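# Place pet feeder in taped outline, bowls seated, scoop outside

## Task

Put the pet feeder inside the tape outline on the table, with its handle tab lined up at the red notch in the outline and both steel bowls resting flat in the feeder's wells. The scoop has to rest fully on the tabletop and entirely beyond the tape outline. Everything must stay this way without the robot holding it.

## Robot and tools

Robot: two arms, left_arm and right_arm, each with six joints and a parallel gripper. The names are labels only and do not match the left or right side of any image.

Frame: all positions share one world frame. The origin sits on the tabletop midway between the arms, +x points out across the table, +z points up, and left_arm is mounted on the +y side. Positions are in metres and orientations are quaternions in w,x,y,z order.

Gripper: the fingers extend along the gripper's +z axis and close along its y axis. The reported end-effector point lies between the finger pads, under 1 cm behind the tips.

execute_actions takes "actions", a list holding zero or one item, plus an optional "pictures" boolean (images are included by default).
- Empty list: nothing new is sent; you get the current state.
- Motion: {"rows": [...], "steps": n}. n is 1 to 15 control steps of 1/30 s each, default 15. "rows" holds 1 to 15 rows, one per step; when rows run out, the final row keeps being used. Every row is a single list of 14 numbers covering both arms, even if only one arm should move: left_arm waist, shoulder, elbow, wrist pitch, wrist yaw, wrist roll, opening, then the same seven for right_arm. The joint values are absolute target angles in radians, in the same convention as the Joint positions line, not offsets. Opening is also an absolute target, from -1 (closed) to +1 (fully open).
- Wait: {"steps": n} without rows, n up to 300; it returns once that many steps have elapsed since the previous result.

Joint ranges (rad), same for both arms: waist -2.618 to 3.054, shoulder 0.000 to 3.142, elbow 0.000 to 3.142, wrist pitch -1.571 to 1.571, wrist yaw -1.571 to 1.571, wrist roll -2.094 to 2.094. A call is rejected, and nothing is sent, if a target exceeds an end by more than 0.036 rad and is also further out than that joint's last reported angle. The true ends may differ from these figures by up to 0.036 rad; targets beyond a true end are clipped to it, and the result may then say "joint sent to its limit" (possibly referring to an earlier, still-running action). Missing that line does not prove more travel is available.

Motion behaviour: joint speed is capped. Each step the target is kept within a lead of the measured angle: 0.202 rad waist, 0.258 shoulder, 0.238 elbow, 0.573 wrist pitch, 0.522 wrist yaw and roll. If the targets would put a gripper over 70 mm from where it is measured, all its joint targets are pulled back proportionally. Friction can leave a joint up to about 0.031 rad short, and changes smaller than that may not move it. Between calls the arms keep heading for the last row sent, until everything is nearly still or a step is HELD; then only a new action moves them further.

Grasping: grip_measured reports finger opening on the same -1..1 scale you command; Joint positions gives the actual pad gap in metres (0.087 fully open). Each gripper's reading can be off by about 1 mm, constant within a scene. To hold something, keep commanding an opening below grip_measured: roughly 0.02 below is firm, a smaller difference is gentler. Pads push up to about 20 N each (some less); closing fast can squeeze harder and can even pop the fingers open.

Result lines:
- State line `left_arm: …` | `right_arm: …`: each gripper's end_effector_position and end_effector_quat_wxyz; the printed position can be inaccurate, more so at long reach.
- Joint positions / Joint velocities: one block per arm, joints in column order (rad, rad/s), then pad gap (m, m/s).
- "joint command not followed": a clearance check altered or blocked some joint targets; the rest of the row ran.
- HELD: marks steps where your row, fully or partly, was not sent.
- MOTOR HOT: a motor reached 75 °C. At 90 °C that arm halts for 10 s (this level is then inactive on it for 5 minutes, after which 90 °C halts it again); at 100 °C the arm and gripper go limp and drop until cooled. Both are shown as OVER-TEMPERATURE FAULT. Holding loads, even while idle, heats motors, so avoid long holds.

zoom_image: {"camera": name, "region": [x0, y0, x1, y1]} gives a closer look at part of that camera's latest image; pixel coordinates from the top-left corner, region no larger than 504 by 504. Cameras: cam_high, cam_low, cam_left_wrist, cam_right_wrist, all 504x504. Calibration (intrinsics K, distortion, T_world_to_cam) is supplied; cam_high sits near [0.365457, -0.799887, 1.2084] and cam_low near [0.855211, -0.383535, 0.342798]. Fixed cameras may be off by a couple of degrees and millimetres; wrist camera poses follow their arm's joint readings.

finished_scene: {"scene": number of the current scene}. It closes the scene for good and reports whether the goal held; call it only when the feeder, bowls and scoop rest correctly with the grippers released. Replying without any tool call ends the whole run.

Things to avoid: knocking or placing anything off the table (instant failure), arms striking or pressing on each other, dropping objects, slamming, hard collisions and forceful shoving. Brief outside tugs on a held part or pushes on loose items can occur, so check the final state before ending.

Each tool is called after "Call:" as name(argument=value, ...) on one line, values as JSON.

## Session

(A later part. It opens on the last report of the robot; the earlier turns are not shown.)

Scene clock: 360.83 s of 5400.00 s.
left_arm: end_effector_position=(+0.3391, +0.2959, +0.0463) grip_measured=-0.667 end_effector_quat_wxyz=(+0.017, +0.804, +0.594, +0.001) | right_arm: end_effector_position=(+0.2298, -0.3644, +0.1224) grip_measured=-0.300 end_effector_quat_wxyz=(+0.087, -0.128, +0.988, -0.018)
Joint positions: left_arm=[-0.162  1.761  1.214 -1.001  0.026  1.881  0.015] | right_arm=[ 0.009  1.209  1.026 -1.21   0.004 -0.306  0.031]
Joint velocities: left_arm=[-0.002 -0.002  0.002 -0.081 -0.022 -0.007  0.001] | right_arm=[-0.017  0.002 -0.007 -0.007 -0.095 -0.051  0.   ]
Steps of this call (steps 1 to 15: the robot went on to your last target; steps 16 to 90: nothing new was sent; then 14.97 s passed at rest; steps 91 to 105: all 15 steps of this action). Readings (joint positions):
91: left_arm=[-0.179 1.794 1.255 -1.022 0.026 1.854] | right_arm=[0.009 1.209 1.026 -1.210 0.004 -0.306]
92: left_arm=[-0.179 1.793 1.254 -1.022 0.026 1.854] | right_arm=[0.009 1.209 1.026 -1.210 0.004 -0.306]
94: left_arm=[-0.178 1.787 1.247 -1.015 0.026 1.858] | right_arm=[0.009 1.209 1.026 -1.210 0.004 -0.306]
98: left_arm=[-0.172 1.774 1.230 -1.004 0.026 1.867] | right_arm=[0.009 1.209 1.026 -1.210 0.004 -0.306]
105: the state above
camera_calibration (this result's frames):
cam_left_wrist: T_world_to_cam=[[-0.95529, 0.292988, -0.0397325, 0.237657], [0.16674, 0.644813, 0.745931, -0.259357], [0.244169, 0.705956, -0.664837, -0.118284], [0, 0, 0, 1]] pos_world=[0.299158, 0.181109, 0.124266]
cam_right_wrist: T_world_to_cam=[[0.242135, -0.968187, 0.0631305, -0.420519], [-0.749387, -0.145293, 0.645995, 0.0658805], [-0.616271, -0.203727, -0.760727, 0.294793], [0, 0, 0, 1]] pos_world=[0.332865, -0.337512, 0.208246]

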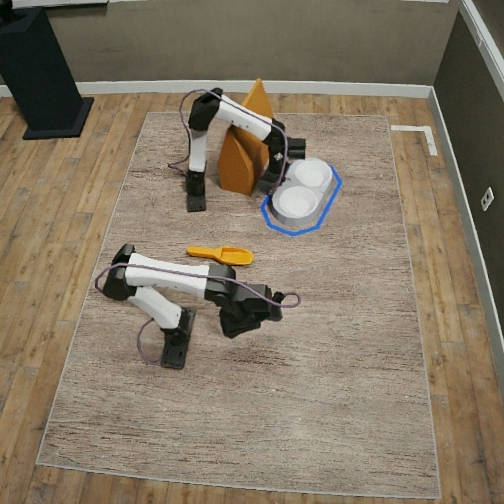

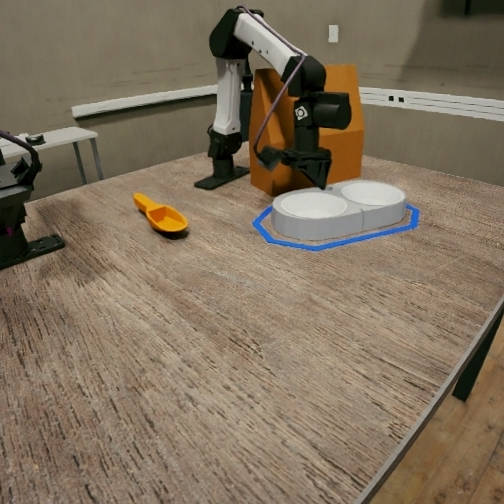

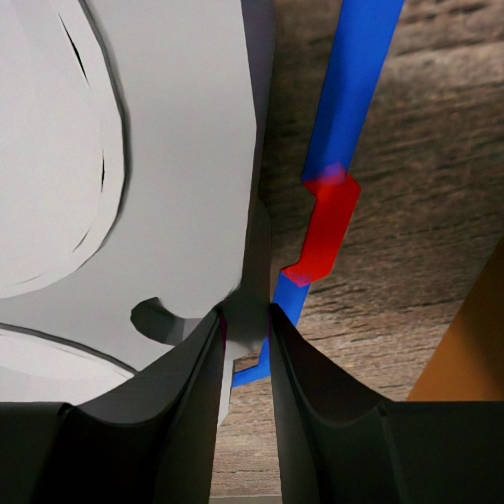

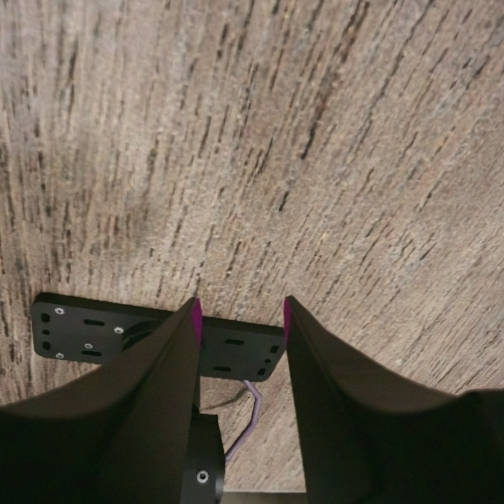

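Call:
execute_actions(actions=[{"rows": [[-0.156,1.7483,1.1887,-1.015,0,1.885,-0.72,0.000,1.200,1.000,-1.200,0,-0.304,-0.30],[-0.156,1.7483,1.1887,-1.021,0,1.885,-0.72,0.000,1.200,1.000,-1.200,0,-0.304,-0.30],[-0.156,1.7483,1.1887,-1.027,0,1.885,-0.72,0.000,1.200,1.000,-1.200,0,-0.304,-0.30],[-0.156,1.7483,1.1887,-1.033,0,1.885,-0.72,0.000,1.200,1.000,-1.200,0,-0.304,-0.30],[-0.156,1.7483,1.1887,-1.039,0,1.885,-0.72,0.000,1.200,1.000,-1.200,0,-0.304,-0.30],[-0.156,1.7483,1.1887,-1.045,0,1.885,-0.72,0.000,1.200,1.000,-1.200,0,-0.304,-0.30],[-0.156,1.7483,1.1887,-1.051,0,1.885,-0.72,0.000,1.200,1.000,-1.200,0,-0.304,-0.30],[-0.156,1.7483,1.1887,-1.057,0,1.885,-0.72,0.000,1.200,1.000,-1.200,0,-0.304,-0.30]], "steps": 15}])

Scene clock: 367.97 s of 5400.00 s.
left_arm: end_effector_position=(+0.3390, +0.2959, +0.0463) grip_measured=-0.667 end_effector_quat_wxyz=(+0.017, +0.805, +0.593, +0.001) | right_arm: end_effector_position=(+0.2298, -0.3644, +0.1224) grip_measured=-0.300 end_effector_quat_wxyz=(+0.087, -0.128, +0.988, -0.018)
Joint positions: left_arm=[-0.162  1.761  1.214 -1.002  0.026  1.884  0.015] | right_arm=[ 0.009  1.209  1.026 -1.21   0.004 -0.306  0.031]
Joint velocities: left_arm=[ 0.002 -0.002 -0.012  0.007 -0.022  0.037  0.001] | right_arm=[-0.002  0.007  0.002  0.007  0.051  0.037  0.   ]
Steps of this call (steps 1 to 15: the robot went on to your last target; steps 16 to 90: nothing new was sent; then 3.63 s passed at rest; steps 91 to 105: all 15 steps of this action). Readings (joint positions):
91: left_arm=[-0.162 1.761 1.214 -1.001 0.026 1.882] | right_arm=[0.009 1.209 1.026 -1.210 0.004 -0.306]
92: left_arm=[-0.162 1.761 1.214 -1.001 0.026 1.882] | right_arm=[0.009 1.209 1.026 -1.210 0.004 -0.306]
94: left_arm=[-0.162 1.761 1.214 -1.001 0.026 1.882] | right_arm=[0.009 1.209 1.026 -1.210 0.004 -0.306]
98: left_arm=[-0.162 1.761 1.214 -1.002 0.026 1.883] | right_arm=[0.009 1.209 1.026 -1.210 0.004 -0.306]
105: the state above
camera_calibration (this result's frames):
cam_left_wrist: T_world_to_cam=[[-0.954532, 0.295538, -0.0390552, 0.236543], [0.168978, 0.644329, 0.745846, -0.259924], [0.245591, 0.705335, -0.664972, -0.118537], [0, 0, 0, 1]] pos_world=[0.298821, 0.181177, 0.124277]
cam_right_wrist: T_world_to_cam=[[0.242135, -0.968187, 0.0631305, -0.420519], [-0.749387, -0.145293, 0.645995, 0.0658805], [-0.616271, -0.203727, -0.760727, 0.294793], [0, 0, 0, 1]] pos_world=[0.332865, -0.337512, 0.208246]

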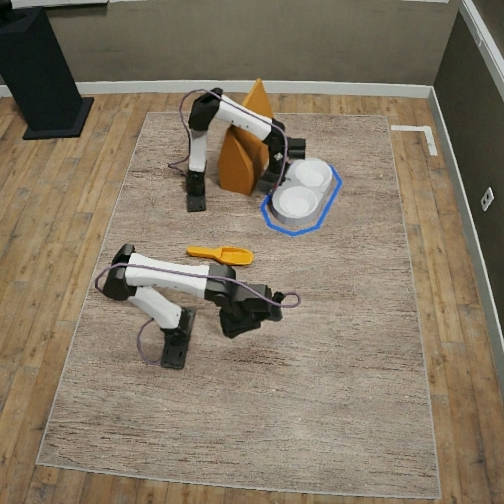

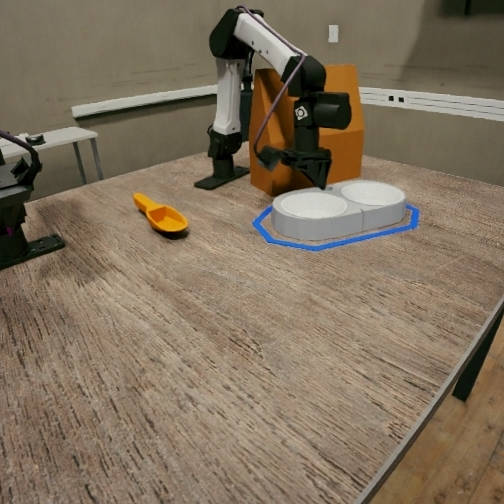

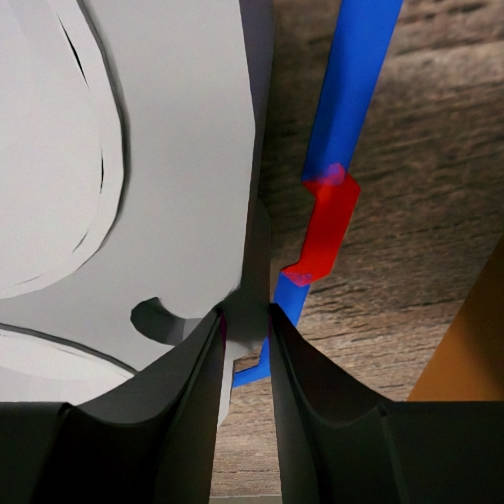

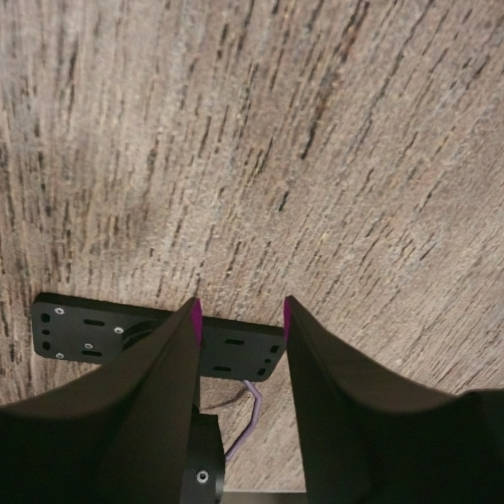

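Call:
execute_actions(actions=[{"rows": [[-0.160,1.7453,1.1849,-1.040,0,1.885,-0.72,0.000,1.200,1.000,-1.200,0,-0.304,-0.30],[-0.160,1.7423,1.1811,-1.040,0,1.885,-0.72,0.000,1.200,1.000,-1.200,0,-0.304,-0.30],[-0.160,1.7393,1.1773,-1.040,0,1.885,-0.72,0.000,1.200,1.000,-1.200,0,-0.304,-0.30],[-0.160,1.7363,1.1735,-1.040,0,1.885,-0.72,0.000,1.200,1.000,-1.200,0,-0.304,-0.30],[-0.160,1.7333,1.1697,-1.040,0,1.885,-0.72,0.000,1.200,1.000,-1.200,0,-0.304,-0.30],[-0.160,1.7303,1.1659,-1.040,0,1.885,-0.72,0.000,1.200,1.000,-1.200,0,-0.304,-0.30],[-0.160,1.7273,1.1621,-1.040,0,1.885,-0.72,0.000,1.200,1.000,-1.200,0,-0.304,-0.30],[-0.160,1.7243,1.1583,-1.040,0,1.885,-0.72,0.000,1.200,1.000,-1.200,0,-0.304,-0.30]], "steps": 15}])

Scene clock: 375.10 s of 5400.00 s.
left_arm: end_effector_position=(+0.3313, +0.2964, +0.0462) grip_measured=-0.667 end_effector_quat_wxyz=(+0.014, +0.805, +0.593, +0.000) | right_arm: end_effector_position=(+0.2298, -0.3644, +0.1224) grip_measured=-0.300 end_effector_quat_wxyz=(+0.087, -0.128, +0.988, -0.018)
Joint positions: left_arm=[-0.162  1.737  1.185 -1.001  0.022  1.884  0.015] | right_arm=[ 0.009  1.209  1.026 -1.21   0.004 -0.306  0.031]
Joint velocities: left_arm=[-0.002 -0.017 -0.012  0.037  0.007 -0.066  0.   ] | right_arm=[-0.002 -0.002 -0.022  0.037  0.007  0.037 -0.   ]
Steps of this call (steps 1 to 15: the robot went on to your last target; steps 16 to 90: nothing new was sent; then 3.63 s passed at rest; steps 91 to 105: all 15 steps of this action). Readings (joint positions):
91: left_arm=[-0.162 1.761 1.214 -1.002 0.026 1.884] | right_arm=[0.009 1.209 1.026 -1.210 0.004 -0.306]
92: left_arm=[-0.162 1.761 1.214 -1.002 0.026 1.884] | right_arm=[0.009 1.209 1.026 -1.210 0.004 -0.306]
94: left_arm=[-0.162 1.757 1.209 -1.001 0.026 1.884] | right_arm=[0.009 1.209 1.026 -1.210 0.004 -0.306]
98: left_arm=[-0.162 1.742 1.191 -1.001 0.023 1.884] | right_arm=[0.009 1.209 1.026 -1.210 0.004 -0.306]
105: the state above
camera_calibration (this result's frames):
cam_left_wrist: T_world_to_cam=[[-0.954608, 0.29597, -0.0335373, 0.228665], [0.172621, 0.641463, 0.74748, -0.259339], [0.242745, 0.707762, -0.663437, -0.116981], [0, 0, 0, 1]] pos_world=[0.29145, 0.181473, 0.12391]
cam_right_wrist: T_world_to_cam=[[0.242135, -0.968187, 0.0631305, -0.420519], [-0.749387, -0.145293, 0.645995, 0.0658805], [-0.616271, -0.203727, -0.760727, 0.294793], [0, 0, 0, 1]] pos_world=[0.332865, -0.337512, 0.208246]

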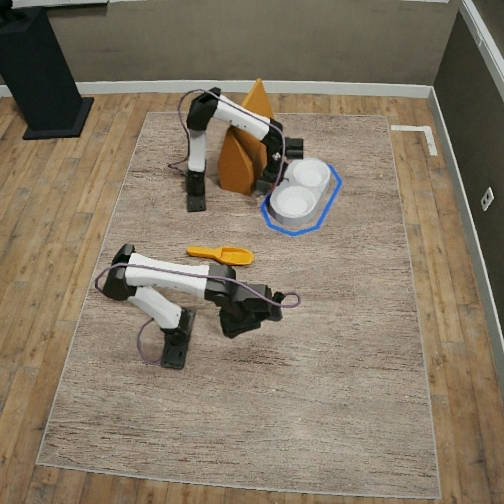

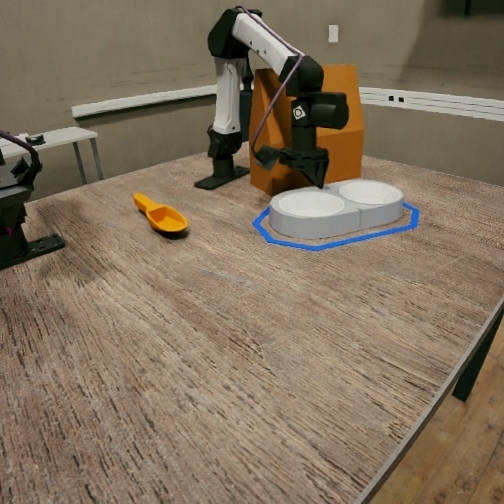

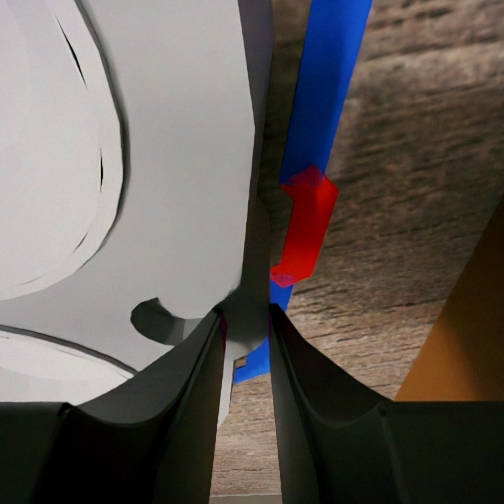

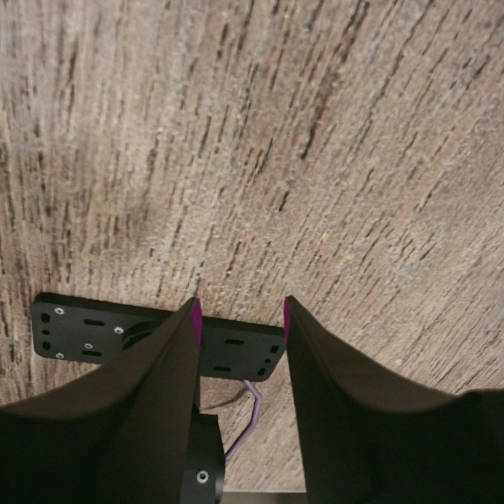

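Call:
execute_actions(actions=[{"rows": [[-0.162,1.737,1.185,-1.003,0.02,1.884,-0.72,0.000,1.200,1.000,-1.200,0,-0.304,-0.30],[-0.162,1.737,1.185,-1.003,0.02,1.884,-0.68,0.000,1.200,1.000,-1.200,0,-0.304,-0.30],[-0.162,1.737,1.185,-1.003,0.02,1.884,-0.62,0.000,1.200,1.000,-1.200,0,-0.304,-0.30],[-0.162,1.737,1.185,-1.003,0.02,1.884,-0.55,0.000,1.200,1.000,-1.200,0,-0.304,-0.30],[-0.162,1.737,1.185,-1.003,0.02,1.884,-0.48,0.000,1.200,1.000,-1.200,0,-0.304,-0.30],[-0.162,1.737,1.185,-1.003,0.02,1.884,-0.42,0.000,1.200,1.000,-1.200,0,-0.304,-0.30],[-0.162,1.737,1.185,-1.003,0.02,1.884,-0.36,0.000,1.200,1.000,-1.200,0,-0.304,-0.30],[-0.162,1.737,1.185,-1.003,0.02,1.884,-0.32,0.000,1.200,1.000,-1.200,0,-0.304,-0.30],[-0.162,1.737,1.185,-1.003,0.02,1.884,-0.32,0.000,1.200,1.000,-1.200,0,-0.304,-0.30],[-0.162,1.737,1.185,-1.003,0.02,1.884,-0.32,0.000,1.200,1.000,-1.200,0,-0.304,-0.30],[-0.162,1.733,1.210,-1.030,0.02,1.884,-0.32,0.000,1.200,1.000,-1.200,0,-0.304,-0.30],[-0.162,1.729,1.235,-1.060,0.02,1.884,-0.32,0.000,1.200,1.000,-1.200,0,-0.304,-0.30],[-0.162,1.725,1.260,-1.090,0.02,1.884,-0.32,0.000,1.200,1.000,-1.200,0,-0.304,-0.30],[-0.162,1.721,1.285,-1.120,0.02,1.884,-0.32,0.000,1.200,1.000,-1.200,0,-0.304,-0.30],[-0.162,1.717,1.310,-1.150,0.02,1.884,-0.32,0.000,1.200,1.000,-1.200,0,-0.304,-0.30]], "steps": 15}], pictures=false)

Call:
execute_actions(actions=[{"rows": [[-0.175,1.712,1.335,-1.180,0.02,1.884,-0.32,0.000,1.200,1.000,-1.200,0,-0.304,-0.30],[-0.195,1.706,1.360,-1.210,0.02,1.884,-0.32,0.000,1.200,1.000,-1.200,0,-0.304,-0.30],[-0.220,1.700,1.380,-1.235,0.02,1.884,-0.32,0.000,1.200,1.000,-1.200,0,-0.304,-0.30],[-0.250,1.690,1.395,-1.260,0.02,1.884,-0.32,0.000,1.200,1.000,-1.200,0,-0.304,-0.30],[-0.285,1.675,1.405,-1.285,0.02,1.884,-0.32,0.000,1.200,1.000,-1.200,0,-0.304,-0.30],[-0.320,1.660,1.410,-1.305,0.02,1.884,-0.32,0.000,1.200,1.000,-1.200,0,-0.304,-0.30],[-0.360,1.640,1.410,-1.325,0.02,1.884,-0.32,0.000,1.200,1.000,-1.200,0,-0.304,-0.30],[-0.400,1.620,1.405,-1.340,0.02,1.884,-0.32,0.000,1.200,1.000,-1.200,0,-0.304,-0.30],[-0.440,1.600,1.400,-1.355,0.02,1.884,-0.32,0.000,1.200,1.000,-1.200,0,-0.304,-0.30],[-0.480,1.580,1.390,-1.365,0.02,1.884,-0.32,0.000,1.200,1.000,-1.200,0,-0.304,-0.30],[-0.520,1.560,1.380,-1.375,0.02,1.884,-0.32,0.000,1.200,1.000,-1.200,0,-0.304,-0.30],[-0.560,1.540,1.370,-1.385,0.02,1.884,-0.32,0.000,1.200,1.000,-1.200,0,-0.304,-0.30],[-0.600,1.520,1.360,-1.395,0.02,1.884,-0.32,0.000,1.200,1.000,-1.200,0,-0.304,-0.30],[-0.630,1.505,1.350,-1.400,0.02,1.884,-0.32,0.000,1.200,1.000,-1.200,0,-0.304,-0.30],[-0.650,1.495,1.345,-1.405,0.02,1.884,-0.32,0.000,1.200,1.000,-1.200,0,-0.304,-0.30]], "steps": 15}], pictures=false)

Call:
execute_actions(actions=[{"steps": 15}])

Scene clock: 386.60 s of 5400.00 s.
left_arm: end_effector_position=(+0.3355, +0.2965, +0.0614) grip_measured=-0.320 end_effector_quat_wxyz=(+0.014, +0.805, +0.593, -0.000) | right_arm: end_effector_position=(+0.2298, -0.3644, +0.1224) grip_measured=-0.300 end_effector_quat_wxyz=(+0.087, -0.128, +0.988, -0.018)
Joint positions: left_arm=[-0.162  1.737  1.248 -1.065  0.022  1.884  0.03 ] | right_arm=[ 0.009  1.209  1.026 -1.21   0.004 -0.306  0.031]
Joint velocities: left_arm=[-0.002 -0.002  0.73  -0.535 -0.007  0.037 -0.   ] | right_arm=[-0.012 -0.007 -0.007  0.007 -0.037 -0.051 -0.001]
Steps of this call (steps 1 to 15: the robot went on to your last target; steps 16 to 90: nothing new was sent; then 8.00 s passed at rest; steps 91 to 105: all 15 steps of this action). Readings (joint positions):
91: left_arm=[-0.162 1.737 1.185 -1.001 0.022 1.884] | right_arm=[0.009 1.209 1.026 -1.210 0.004 -0.306]
92: left_arm=[-0.162 1.737 1.185 -1.001 0.022 1.884] | right_arm=[0.009 1.209 1.026 -1.210 0.004 -0.306]
94: left_arm=[-0.162 1.737 1.185 -1.000 0.022 1.884] | right_arm=[0.009 1.209 1.026 -1.210 0.004 -0.306]
98: left_arm=[-0.162 1.737 1.185 -1.000 0.022 1.884] | right_arm=[0.009 1.209 1.026 -1.210 0.004 -0.306]
105: the state above

Scene clock: 387.10 s of 5400.00 s.
left_arm: end_effector_position=(+0.2938, +0.1653, +0.1526) grip_measured=-0.320 end_effector_quat_wxyz=(+0.041, +0.916, +0.399, +0.022) | right_arm: end_effector_position=(+0.2298, -0.3644, +0.1224) grip_measured=-0.300 end_effector_quat_wxyz=(+0.087, -0.128, +0.988, -0.018)
Joint positions: left_arm=[-0.608  1.528  1.381 -1.333  0.022  1.884  0.03 ] | right_arm=[ 0.009  1.209  1.026 -1.21   0.004 -0.306  0.031]
Joint velocities: left_arm=[-0.906 -0.54  -0.173 -0.403 -0.007  0.037 -0.   ] | right_arm=[-0.012 -0.007 -0.002  0.022 -0.051  0.022 -0.   ]
Steps of this call (steps 1 to 15: all 15 steps of this action). Readings (joint positions):
1: left_arm=[-0.163 1.736 1.273 -1.084 0.022 1.884] | right_arm=[0.009 1.209 1.026 -1.210 0.004 -0.306]
2: left_arm=[-0.165 1.734 1.300 -1.103 0.022 1.884] | right_arm=[0.009 1.209 1.026 -1.210 0.004 -0.306]
4: left_arm=[-0.190 1.722 1.348 -1.143 0.021 1.884] | right_arm=[0.009 1.209 1.026 -1.210 0.004 -0.306]
8: left_arm=[-0.322 1.666 1.391 -1.220 0.020 1.884] | right_arm=[0.009 1.209 1.026 -1.210 0.004 -0.306]
15: the state above

Scene clock: 387.60 s of 5400.00 s.
left_arm: end_effector_position=(+0.2731, +0.1608, +0.1549) grip_measured=-0.320 end_effector_quat_wxyz=(+0.027, +0.925, +0.379, +0.007) | right_arm: end_effector_position=(+0.2298, -0.3644, +0.1224) grip_measured=-0.300 end_effector_quat_wxyz=(+0.087, -0.128, +0.988, -0.018)
Joint positions: left_arm=[-0.652  1.497  1.366 -1.388  0.024  1.884  0.03 ] | right_arm=[ 0.009  1.209  1.026 -1.21   0.004 -0.306  0.031]
Joint velocities: left_arm=[-0.007 -0.007  0.007 -0.022 -0.066  0.051 -0.001] | right_arm=[-0.022  0.002  0.007  0.081  0.037 -0.022  0.001]
Steps of this call (steps 1 to 15: the robot went on to your last target). Readings (joint positions):
1: left_arm=[-0.633 1.512 1.376 -1.346 0.023 1.884] | right_arm=[0.009 1.209 1.026 -1.210 0.004 -0.306]
2: left_arm=[-0.648 1.503 1.373 -1.358 0.024 1.884] | right_arm=[0.009 1.209 1.026 -1.210 0.004 -0.306]
4: left_arm=[-0.652 1.497 1.371 -1.374 0.024 1.884] | right_arm=[0.009 1.209 1.026 -1.210 0.004 -0.306]
8: left_arm=[-0.652 1.497 1.366 -1.384 0.024 1.884] | right_arm=[0.009 1.209 1.026 -1.210 0.004 -0.306]
15: the state above
camera_calibration (this result's frames):
cam_left_wrist: T_world_to_cam=[[-0.701276, 0.70969, -0.0674725, 0.0864226], [0.43162, 0.49801, 0.752123, -0.291955], [0.567376, 0.498324, -0.655559, 0.00903394], [0, 0, 0, 1]] pos_world=[0.181494, 0.0795615, 0.23134]
cam_right_wrist: T_world_to_cam=[[0.242135, -0.968187, 0.0631305, -0.420519], [-0.749387, -0.145293, 0.645995, 0.0658805], [-0.616271, -0.203727, -0.760727, 0.294793], [0, 0, 0, 1]] pos_world=[0.332865, -0.337512, 0.208246]

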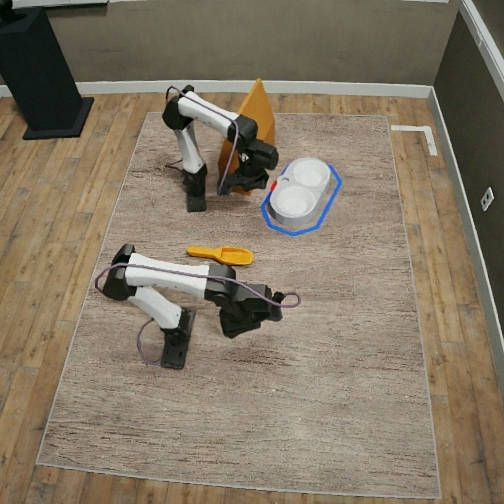

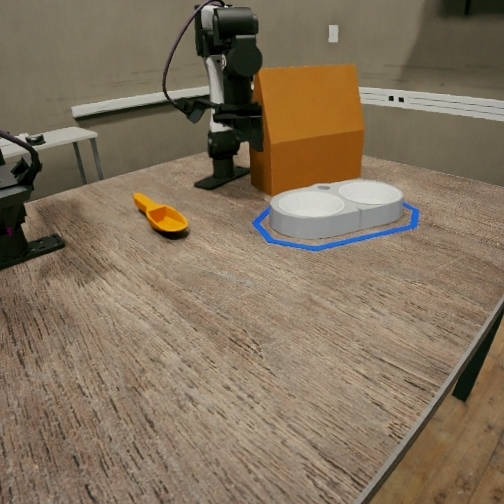

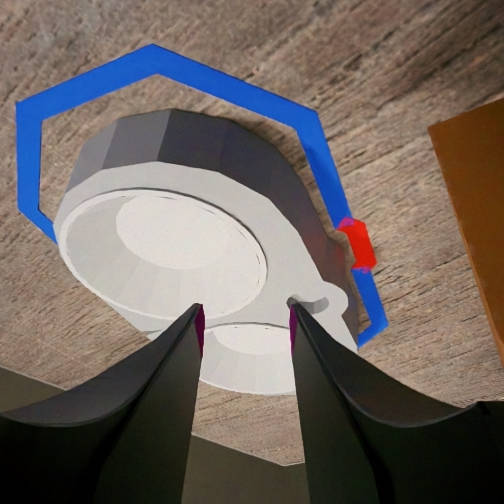

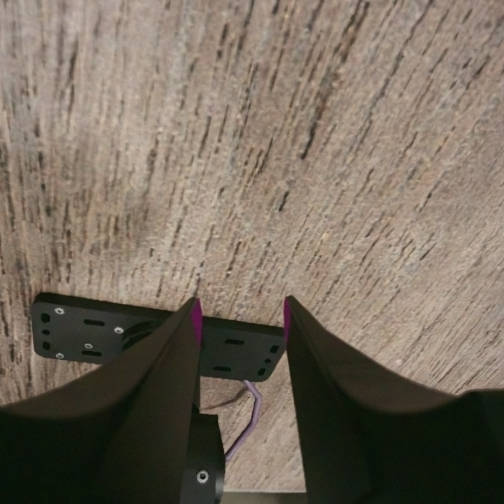

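Call:
zoom_image(camera="cam_high", region=[240, 130, 366, 256])

Region (240, 130, 366, 256) of cam_high's 504x504 image, scaled by 4.000, with more detail than that image has.

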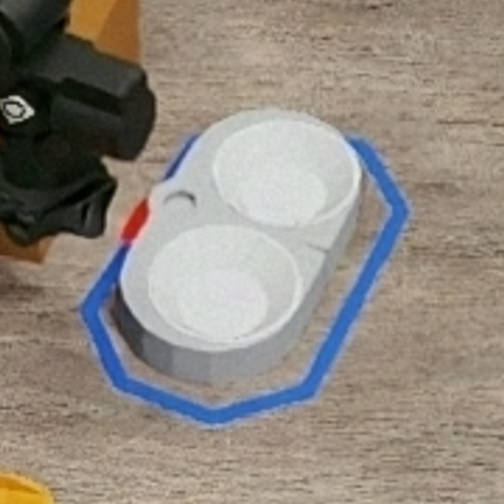

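Call:
finished_scene(scene=2)

The scene is finished: the task was done.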